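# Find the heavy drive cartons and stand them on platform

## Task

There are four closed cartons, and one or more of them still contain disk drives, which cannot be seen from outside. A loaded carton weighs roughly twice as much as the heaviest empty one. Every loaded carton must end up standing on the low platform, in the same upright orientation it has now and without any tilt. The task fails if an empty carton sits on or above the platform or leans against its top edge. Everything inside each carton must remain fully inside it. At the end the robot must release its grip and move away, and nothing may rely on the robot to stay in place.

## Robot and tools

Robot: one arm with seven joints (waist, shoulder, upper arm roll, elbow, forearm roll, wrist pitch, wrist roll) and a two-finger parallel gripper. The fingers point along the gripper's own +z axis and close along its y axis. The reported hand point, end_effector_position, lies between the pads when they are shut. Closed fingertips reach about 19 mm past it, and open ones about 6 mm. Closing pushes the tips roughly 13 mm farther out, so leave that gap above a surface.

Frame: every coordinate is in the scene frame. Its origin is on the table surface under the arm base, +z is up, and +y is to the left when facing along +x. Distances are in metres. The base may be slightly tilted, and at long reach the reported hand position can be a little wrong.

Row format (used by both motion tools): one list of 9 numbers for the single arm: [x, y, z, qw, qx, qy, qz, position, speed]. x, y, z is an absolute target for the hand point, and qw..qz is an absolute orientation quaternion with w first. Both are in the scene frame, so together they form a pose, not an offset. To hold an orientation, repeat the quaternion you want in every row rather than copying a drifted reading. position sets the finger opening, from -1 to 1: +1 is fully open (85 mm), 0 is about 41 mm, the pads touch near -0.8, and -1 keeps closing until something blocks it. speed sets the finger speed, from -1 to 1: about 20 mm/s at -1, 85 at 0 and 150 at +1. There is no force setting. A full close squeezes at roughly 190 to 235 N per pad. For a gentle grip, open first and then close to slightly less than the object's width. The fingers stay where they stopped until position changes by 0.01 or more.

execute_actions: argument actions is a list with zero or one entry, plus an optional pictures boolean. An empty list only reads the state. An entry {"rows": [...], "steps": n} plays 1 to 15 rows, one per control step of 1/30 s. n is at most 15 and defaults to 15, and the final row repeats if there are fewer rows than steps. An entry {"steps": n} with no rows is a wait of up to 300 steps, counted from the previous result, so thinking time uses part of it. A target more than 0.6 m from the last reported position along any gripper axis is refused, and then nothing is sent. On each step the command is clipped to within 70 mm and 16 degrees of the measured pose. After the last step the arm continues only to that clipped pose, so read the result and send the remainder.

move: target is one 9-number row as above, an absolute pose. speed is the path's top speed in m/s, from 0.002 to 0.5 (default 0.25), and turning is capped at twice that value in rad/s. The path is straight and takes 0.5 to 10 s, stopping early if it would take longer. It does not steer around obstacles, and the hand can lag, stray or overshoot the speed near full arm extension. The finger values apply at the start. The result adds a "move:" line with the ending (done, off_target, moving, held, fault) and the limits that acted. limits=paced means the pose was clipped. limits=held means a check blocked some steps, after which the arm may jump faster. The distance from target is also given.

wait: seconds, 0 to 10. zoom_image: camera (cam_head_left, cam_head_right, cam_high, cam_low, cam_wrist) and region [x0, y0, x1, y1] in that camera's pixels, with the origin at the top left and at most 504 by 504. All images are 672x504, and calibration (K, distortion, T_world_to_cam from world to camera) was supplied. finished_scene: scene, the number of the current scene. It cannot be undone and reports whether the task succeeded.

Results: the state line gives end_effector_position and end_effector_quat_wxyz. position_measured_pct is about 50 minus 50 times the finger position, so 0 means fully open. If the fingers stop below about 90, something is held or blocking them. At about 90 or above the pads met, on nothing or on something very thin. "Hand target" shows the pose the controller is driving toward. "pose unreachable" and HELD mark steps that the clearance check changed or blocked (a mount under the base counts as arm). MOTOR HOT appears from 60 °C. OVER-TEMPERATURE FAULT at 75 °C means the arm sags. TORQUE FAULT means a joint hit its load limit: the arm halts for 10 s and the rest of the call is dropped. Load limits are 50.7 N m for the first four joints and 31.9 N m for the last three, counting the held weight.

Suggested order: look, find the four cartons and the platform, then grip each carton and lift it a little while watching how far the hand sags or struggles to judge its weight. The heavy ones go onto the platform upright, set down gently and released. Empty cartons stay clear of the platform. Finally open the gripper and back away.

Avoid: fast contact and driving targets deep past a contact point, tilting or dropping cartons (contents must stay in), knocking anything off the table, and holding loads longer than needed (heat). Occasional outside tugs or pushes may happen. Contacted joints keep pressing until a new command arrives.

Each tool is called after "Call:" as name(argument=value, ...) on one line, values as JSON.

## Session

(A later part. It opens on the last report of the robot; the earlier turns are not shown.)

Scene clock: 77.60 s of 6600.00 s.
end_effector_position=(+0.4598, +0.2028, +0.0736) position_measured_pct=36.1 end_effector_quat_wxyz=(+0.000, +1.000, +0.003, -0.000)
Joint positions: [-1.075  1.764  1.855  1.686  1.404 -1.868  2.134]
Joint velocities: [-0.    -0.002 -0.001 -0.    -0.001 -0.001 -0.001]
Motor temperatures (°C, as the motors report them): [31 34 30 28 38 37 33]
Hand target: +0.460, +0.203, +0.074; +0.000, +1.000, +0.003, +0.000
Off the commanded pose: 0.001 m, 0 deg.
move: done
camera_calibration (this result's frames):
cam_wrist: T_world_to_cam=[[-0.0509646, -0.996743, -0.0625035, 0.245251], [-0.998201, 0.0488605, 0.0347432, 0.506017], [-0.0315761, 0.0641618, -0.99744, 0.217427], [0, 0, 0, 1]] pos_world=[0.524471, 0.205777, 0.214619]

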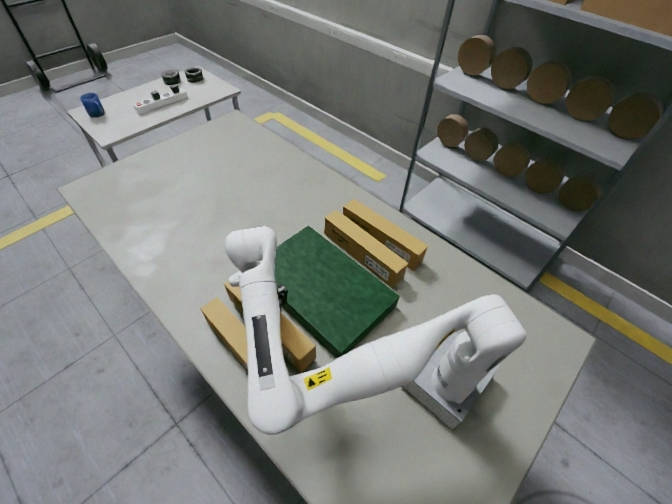

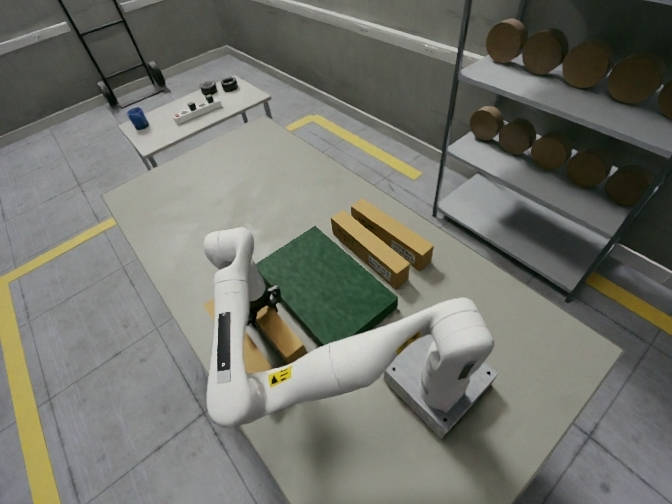

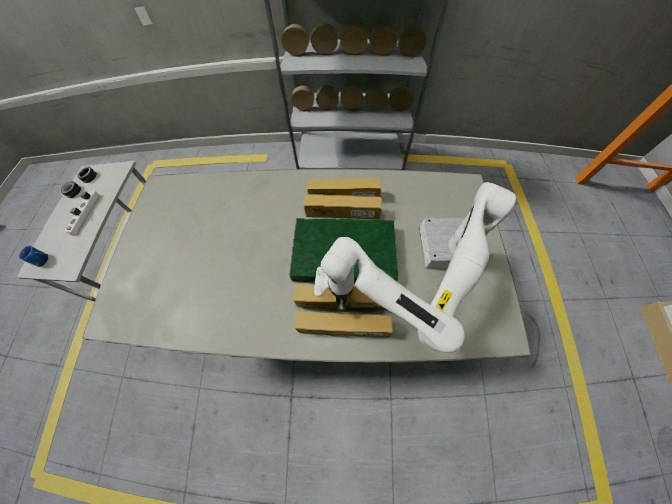

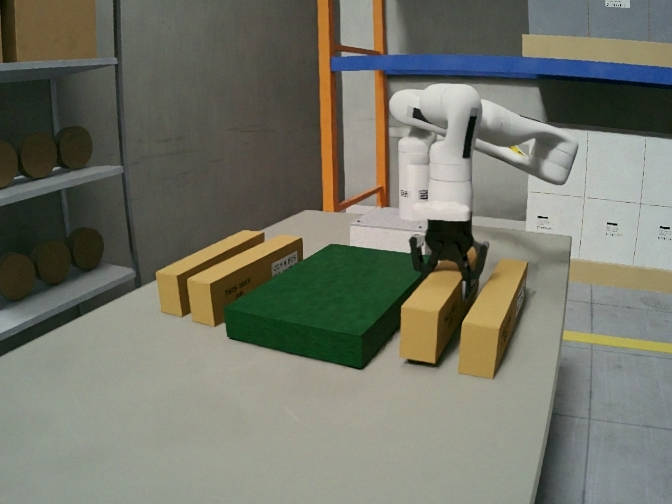

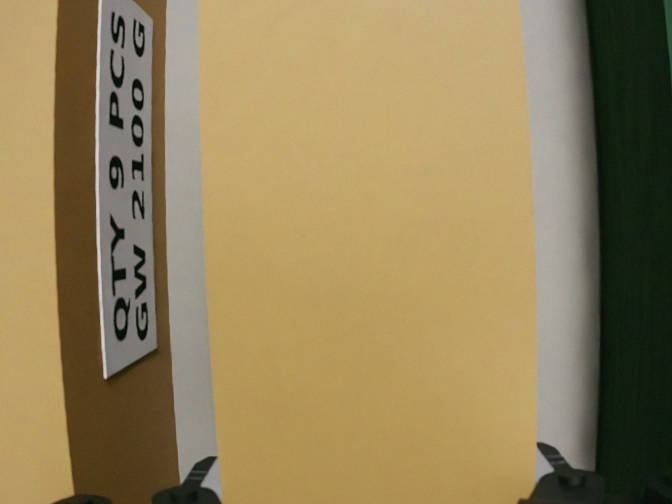

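Call:
move(target=[0.46, 0.203, 0.0565, 0, 1, 0.003, 0, -1, 0], speed=0.025)

Call:
execute_actions(actions=[{"rows":[[0.46, 0.203, 0.057, 0, 1, 0.003, 0, 0.8, 0]],"steps":10}], pictures=false)

Call:
move(target=[0.46, 0.203, 0.11, 0, 1, 0.003, 0, 0.8, 0], speed=0.15)

Call:
move(target=[0.45, 0.296, 0.11, 0, 1, -0.006, 0, 0.8, 0], speed=0.15)

Call:
move(target=[0.45, 0.296, 0.056, 0, 1, -0.006, 0, 0.8, 0], speed=0.1)

Call:
execute_actions(actions=[{"rows":[[0.45, 0.296, 0.056, 0, 1, -0.006, 0, -1, 0]],"steps":15}], pictures=false)

Call:
move(target=[0.45, 0.296, 0.165, 0, 1, -0.006, 0, -1, 0], speed=0.1)

Scene clock: 89.40 s of 6600.00 s.
end_effector_position=(+0.4600, +0.2031, +0.0566) position_measured_pct=36.1 end_effector_quat_wxyz=(-0.000, +1.000, +0.003, +0.000)
Joint positions: [-1.08   1.791  1.833  1.688  1.374 -1.849  2.126]
Joint velocities: [-0.     0.     0.003  0.    -0.    -0.    -0.001]
Motor temperatures (°C, as the motors report them): [31 35 30 28 38 37 33]
Hand target: +0.460, +0.203, +0.056; -0.000, +1.000, +0.003, -0.000
Off the commanded pose: 0.000 m, 0 deg.
After step 90, 7.90 s passed at rest.
move: done
camera_calibration (this result's frames):
cam_wrist: T_world_to_cam=[[-0.0510912, -0.996683, -0.0633507, 0.244557], [-0.998221, 0.0490127, 0.0339418, 0.50685], [-0.0307242, 0.0649721, -0.997414, 0.199961], [0, 0, 0, 1]] pos_world=[0.524587, 0.205911, 0.197733]

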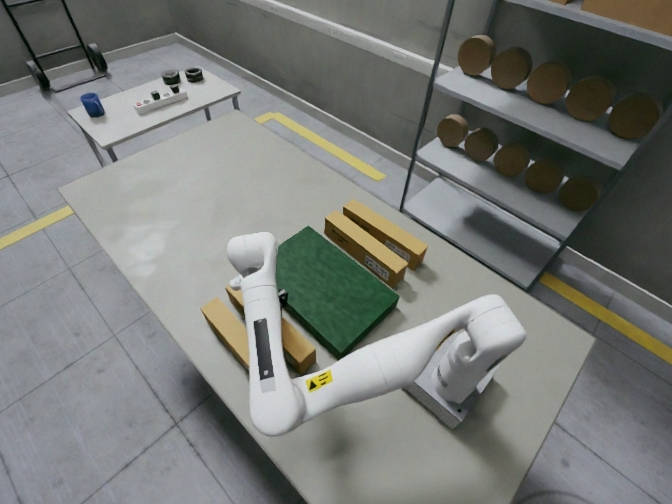

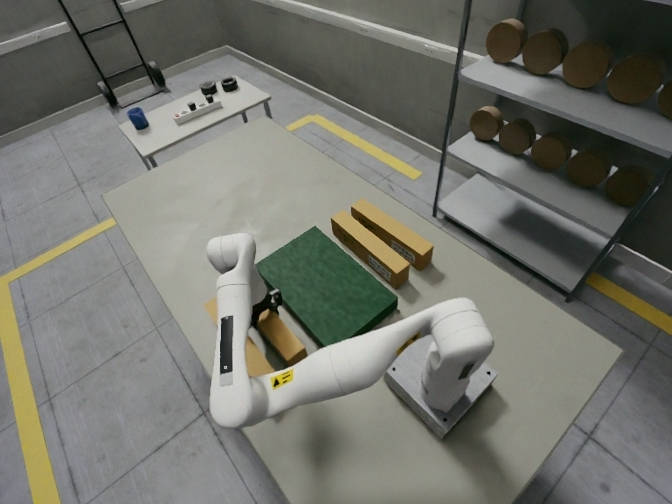

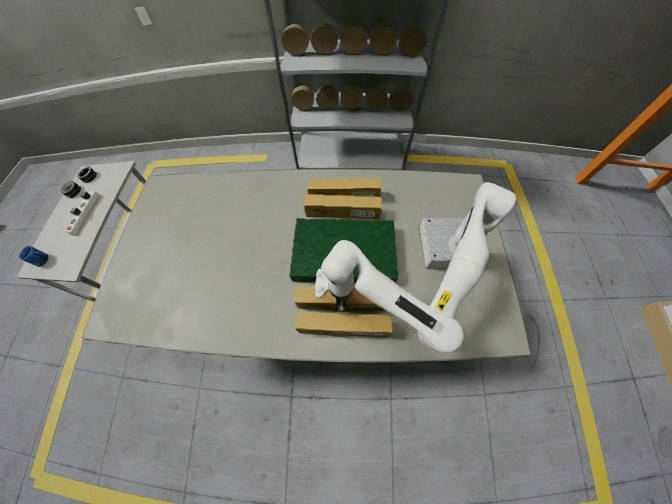

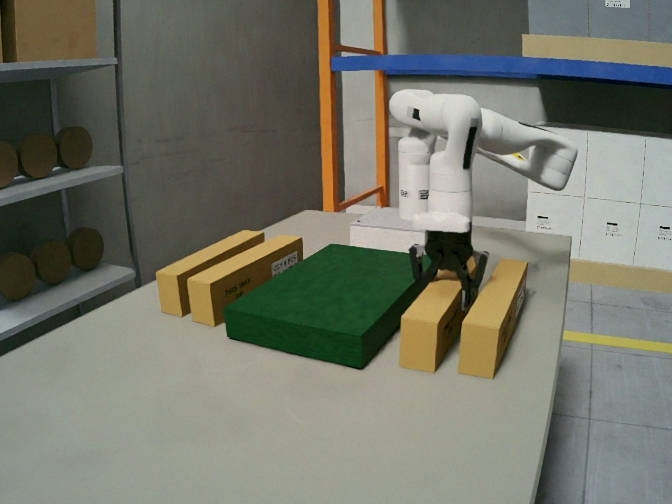

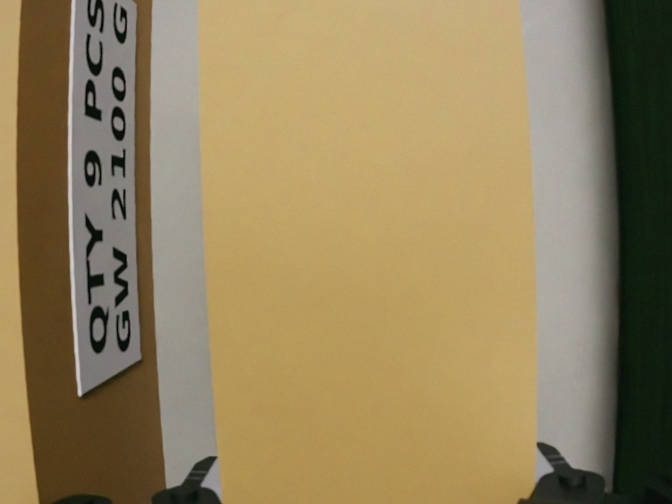

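Scene clock: 89.73 s of 6600.00 s.
end_effector_position=(+0.4600, +0.2030, +0.0570) position_measured_pct=14.3 end_effector_quat_wxyz=(+0.000, +1.000, +0.003, -0.000)
Joint positions: [-1.08   1.791  1.834  1.688  1.375 -1.85   2.127]
Joint velocities: [ 0.    -0.     0.001  0.     0.001 -0.001 -0.   ]
Motor temperatures (°C, as the motors report them): [31 35 30 28 38 37 33]
Hand target: +0.460, +0.203, +0.057; +0.000, +1.000, +0.003, +0.000
Off the commanded pose: 0.000 m, 0 deg.
Steps of this call (steps 1 to 10: all 10 steps of this action). Readings (end_effector_position | what the end effector reports):
1: (+0.4600, +0.2031, +0.0567) | position_measured_pct=36.1
2: (+0.4599, +0.2030, +0.0568) | position_measured_pct=36.1
4: (+0.4599, +0.2030, +0.0569) | position_measured_pct=31.7
8: (+0.4600, +0.2030, +0.0570) | position_measured_pct=20.2
10: the state above

Scene clock: 90.80 s of 6600.00 s.
end_effector_position=(+0.4599, +0.2028, +0.1099) position_measured_pct=9.9 end_effector_quat_wxyz=(+0.000, +1.000, +0.003, -0.000)
Joint positions: [-1.065  1.705  1.9    1.675  1.466 -1.907  2.145]
Joint velocities: [ 0.002 -0.004  0.004 -0.001 -0.001 -0.002 -0.   ]
Motor temperatures (°C, as the motors report them): [31 35 30 28 38 37 33]
Hand target: +0.460, +0.203, +0.110; +0.000, +1.000, +0.003, +0.000
Off the commanded pose: 0.000 m, 0 deg.
move: done
camera_calibration (this result's frames):
cam_wrist: T_world_to_cam=[[-0.0508626, -0.996751, -0.0624463, 0.24748], [-0.998228, 0.0488046, 0.0340521, 0.504973], [-0.0308938, 0.0640676, -0.997467, 0.253375], [0, 0, 0, 1]] pos_world=[0.524494, 0.205798, 0.250992]

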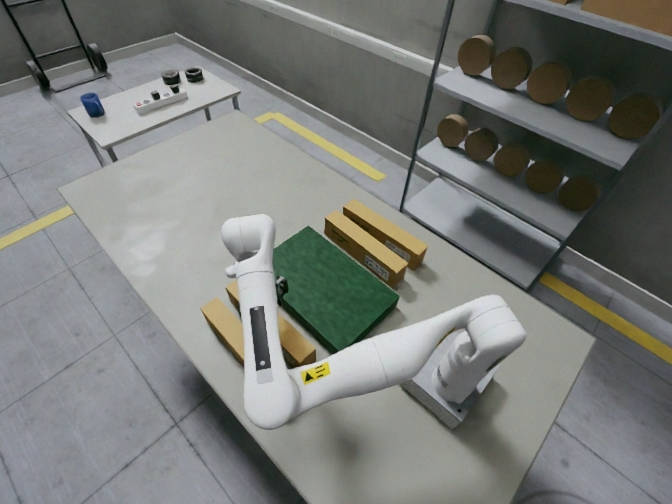

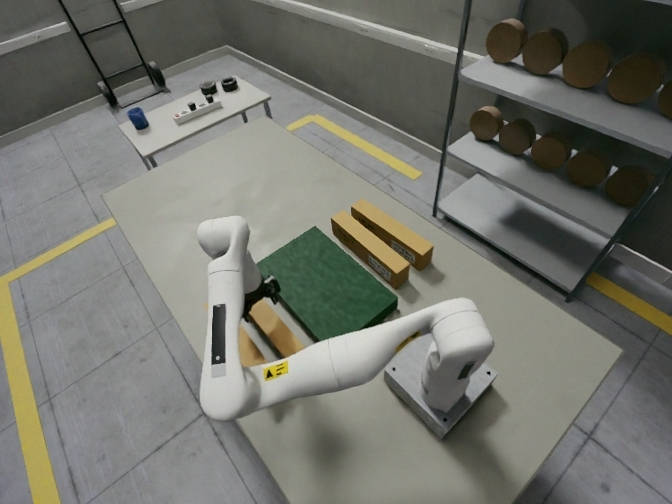

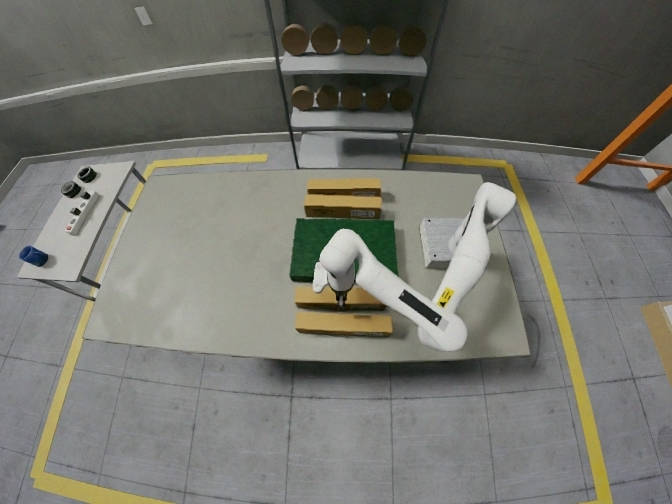

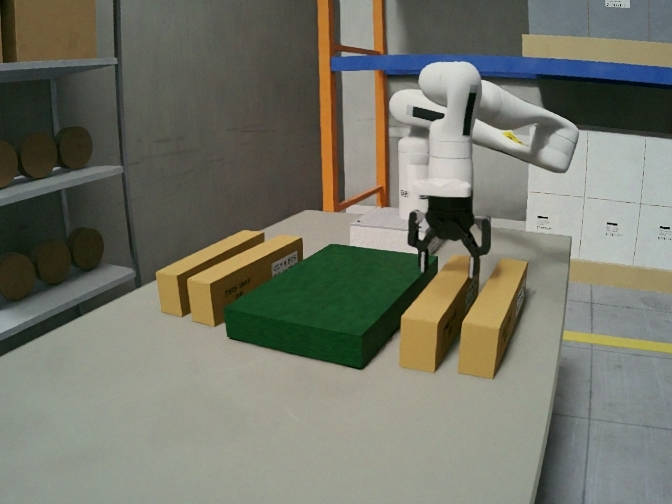

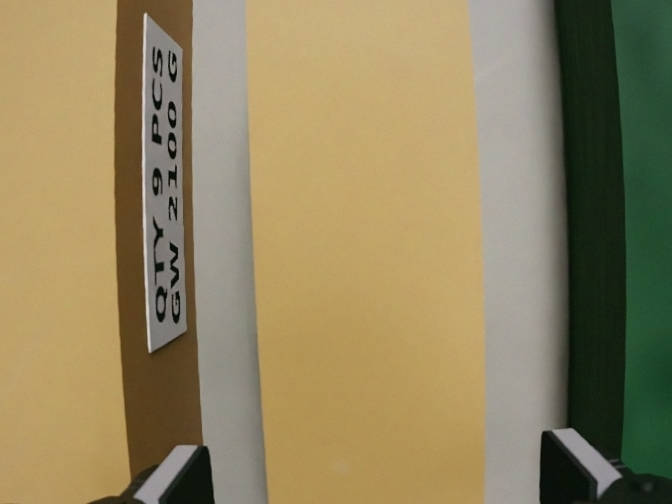

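Scene clock: 91.77 s of 6600.00 s.
end_effector_position=(+0.4496, +0.2960, +0.1100) position_measured_pct=9.9 end_effector_quat_wxyz=(-0.000, +1.000, -0.006, +0.000)
Joint positions: [-1.185  1.693  1.901  1.535  1.43  -1.891  1.864]
Joint velocities: [-0.001 -0.001  0.    -0.001 -0.    -0.001  0.002]
Motor temperatures (°C, as the motors report them): [31 35 30 28 38 37 33]
Hand target: +0.450, +0.296, +0.110; -0.000, +1.000, -0.006, +0.000
Off the commanded pose: 0.000 m, 0 deg.
move: done
camera_calibration (this result's frames):
cam_wrist: T_world_to_cam=[[-0.0691028, -0.995594, -0.0633899, 0.347831], [-0.997175, 0.067057, 0.0338544, 0.484296], [-0.0294545, 0.0655502, -0.997414, 0.24614], [0, 0, 0, 1]] pos_world=[0.514213, 0.297688, 0.251157]

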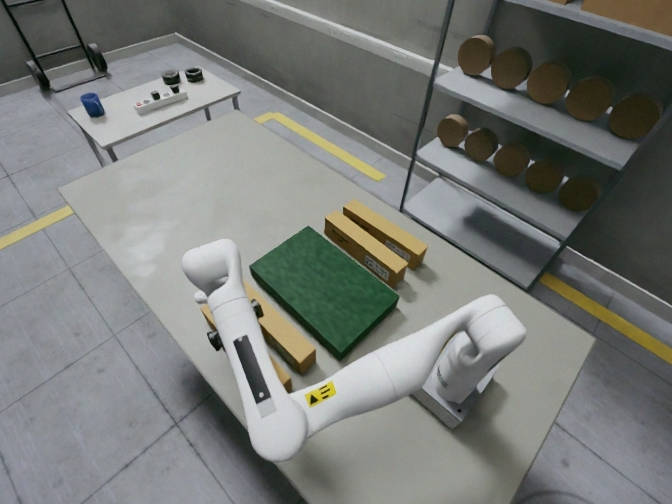

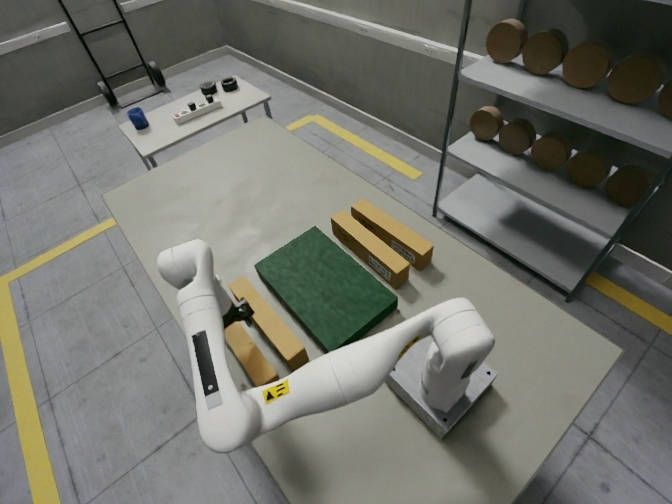

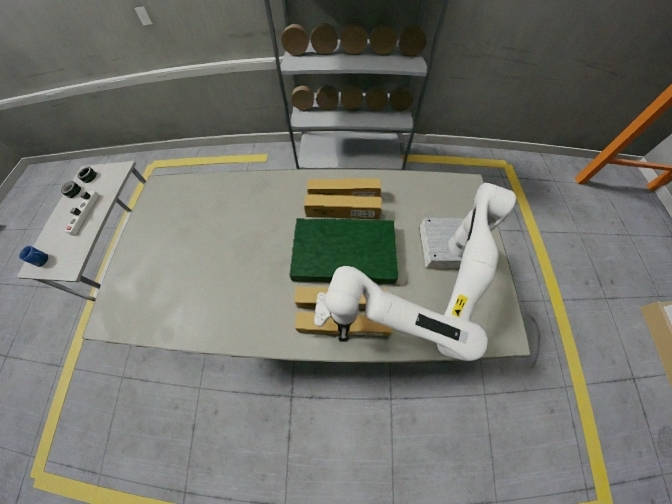

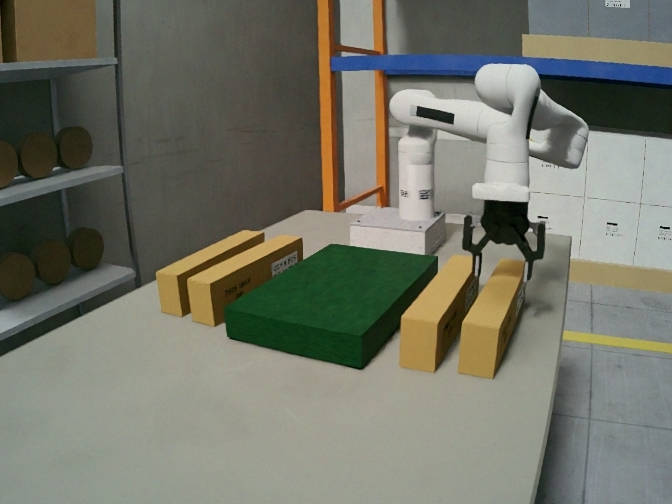

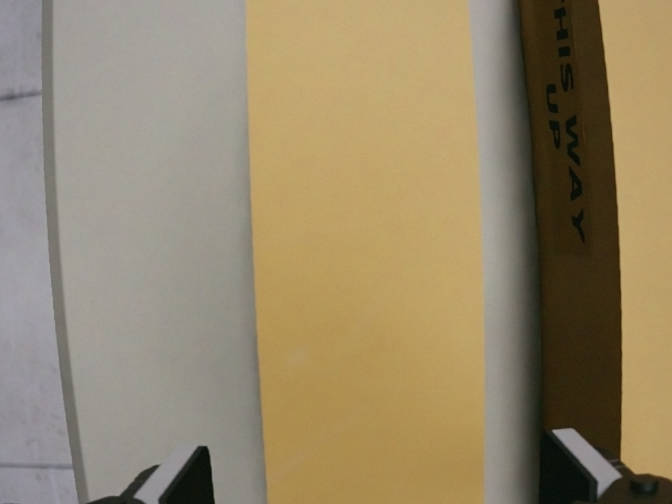

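Scene clock: 92.60 s of 6600.00 s.
end_effector_position=(+0.4501, +0.2962, +0.0561) position_measured_pct=9.9 end_effector_quat_wxyz=(-0.000, +1.000, -0.006, -0.000)
Joint positions: [-1.198  1.778  1.842  1.547  1.35  -1.829  1.849]
Joint velocities: [ 0.     0.003 -0.001  0.     0.001  0.001 -0.001]
Motor temperatures (°C, as the motors report them): [31 35 30 28 38 37 33]
Hand target: +0.450, +0.296, +0.056; -0.000, +1.000, -0.006, -0.000
Off the commanded pose: 0.000 m, 0 deg.
move: done
camera_calibration (this result's frames):
cam_wrist: T_world_to_cam=[[-0.0689218, -0.995584, -0.0637417, 0.344572], [-0.997181, 0.066851, 0.0340724, 0.486602], [-0.0296608, 0.0659103, -0.997385, 0.192323], [0, 0, 0, 1]] pos_world=[0.514684, 0.297844, 0.197204]

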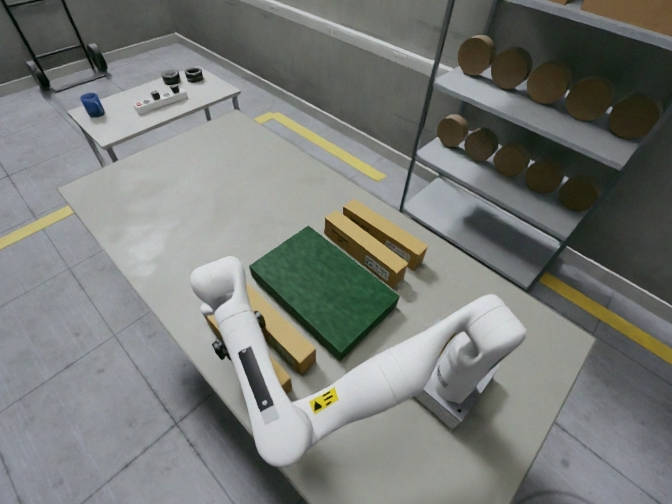

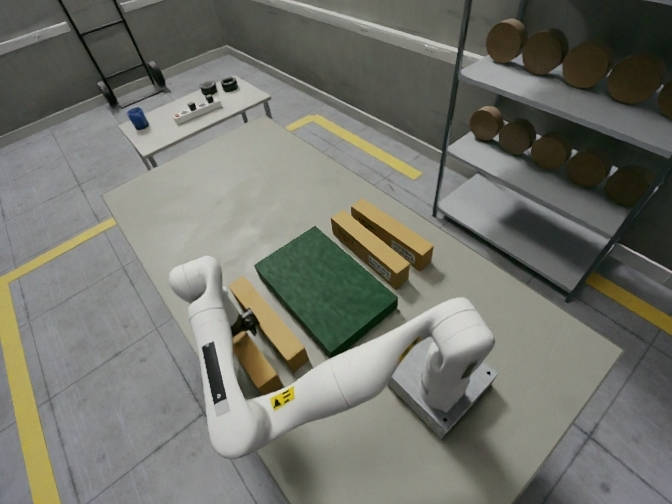

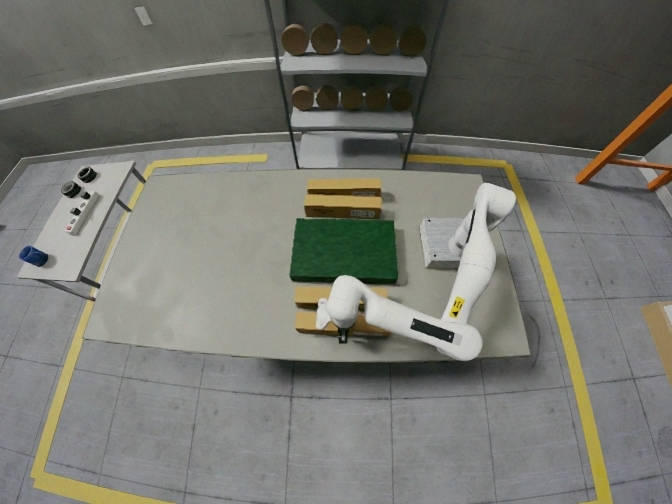

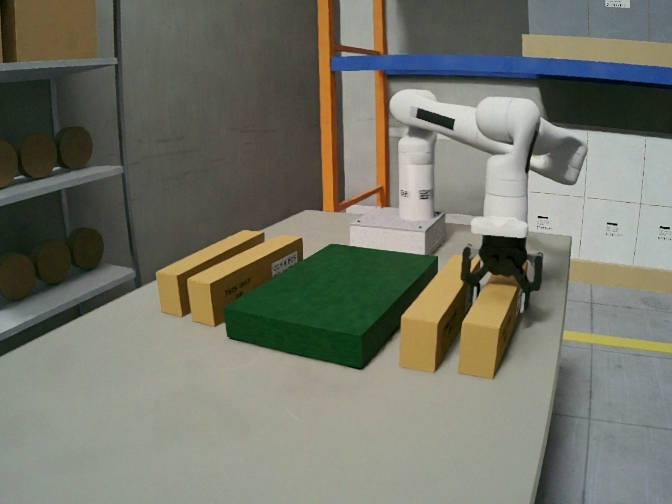

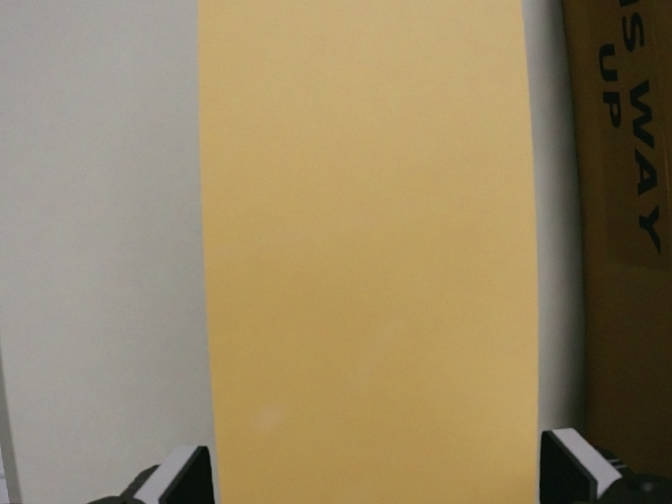

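Scene clock: 93.10 s of 6600.00 s.
end_effector_position=(+0.4500, +0.2963, +0.0566) position_measured_pct=36.1 end_effector_quat_wxyz=(-0.001, +1.000, -0.006, +0.000)
Joint positions: [-1.198  1.777  1.843  1.547  1.35  -1.83   1.849]
Joint velocities: [ 0.001  0.001  0.001 -0.    -0.    -0.001  0.001]
Motor temperatures (°C, as the motors report them): [31 35 30 28 38 37 33]
Hand target: +0.450, +0.296, +0.056; +0.000, +1.000, -0.006, -0.000
Off the commanded pose: 0.001 m, 0 deg.
Steps of this call (steps 1 to 15: all 15 steps of this action). Readings (end_effector_position | what the end effector reports):
1: (+0.4500, +0.2962, +0.0561) | position_measured_pct=9.9
2: (+0.4500, +0.2961, +0.0561) | position_measured_pct=10.3
4: (+0.4500, +0.2960, +0.0560) | position_measured_pct=14.7
8: (+0.4500, +0.2960, +0.0560) | position_measured_pct=25.8
15: the state above

Scene clock: 94.70 s of 6600.00 s.
end_effector_position=(+0.4476, +0.2941, +0.1570) position_measured_pct=36.1 end_effector_quat_wxyz=(+0.004, +1.000, -0.006, -0.006)
Joint positions: [-1.169  1.613  1.945  1.496  1.51  -1.946  1.868]
Joint velocities: [ 0.001 -0.003 -0.004 -0.001  0.001  0.001  0.   ]
Motor temperatures (°C, as the motors report them): [31 35 30 28 38 37 33]
Hand target: +0.450, +0.296, +0.165; +0.000, +1.000, -0.006, +0.000
Off the commanded pose: 0.009 m, 1 deg.
move: off_target
camera_calibration (this result's frames):
cam_wrist: T_world_to_cam=[[-0.0692908, -0.99616, -0.05352, 0.347449], [-0.996716, 0.0668762, 0.0456617, 0.478782], [-0.0419071, 0.0565082, -0.997522, 0.301311], [0, 0, 0, 1]] pos_world=[0.513912, 0.297069, 0.297298]

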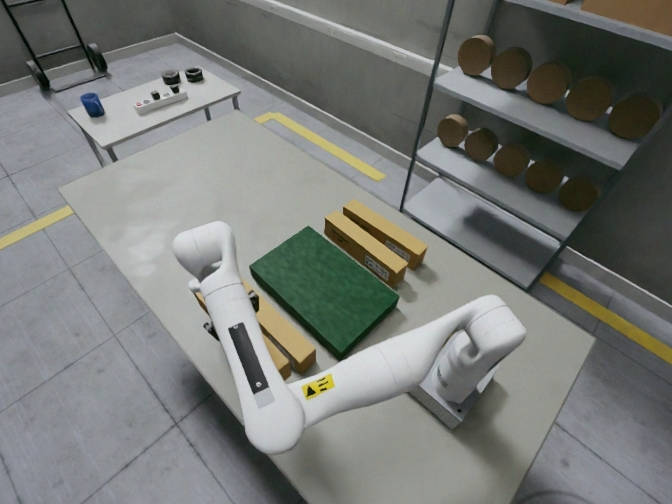

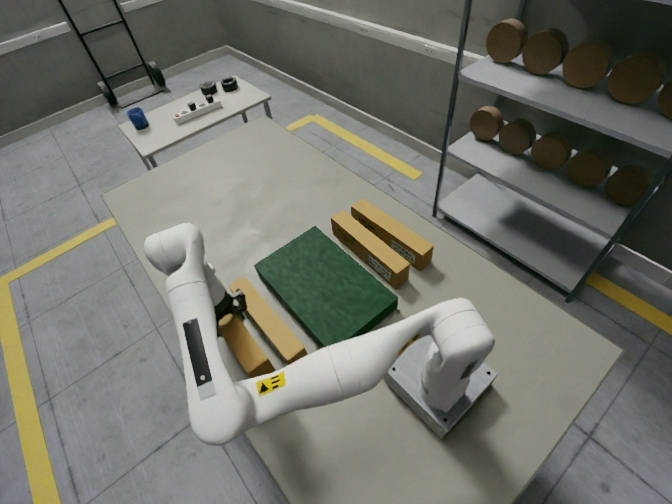

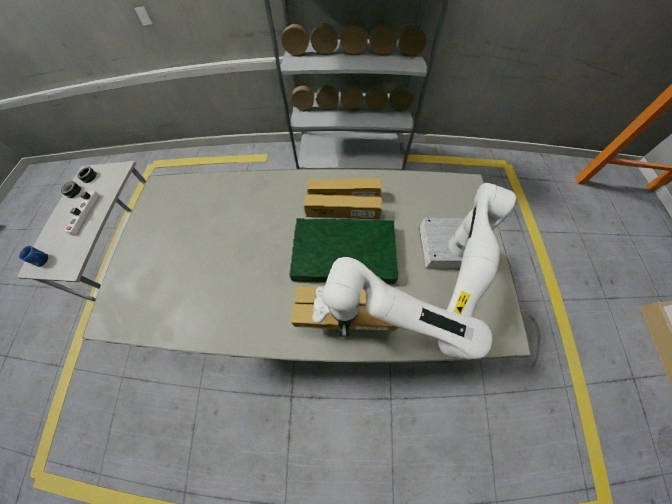

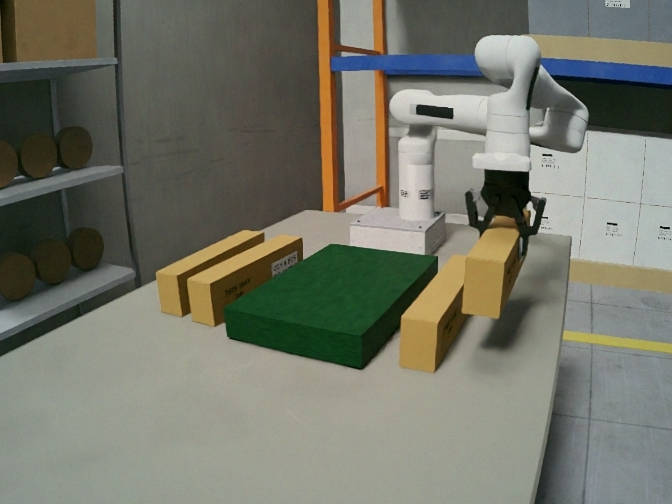

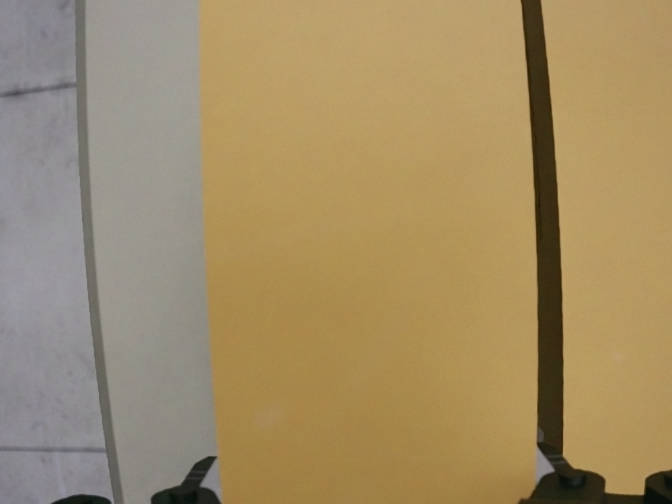

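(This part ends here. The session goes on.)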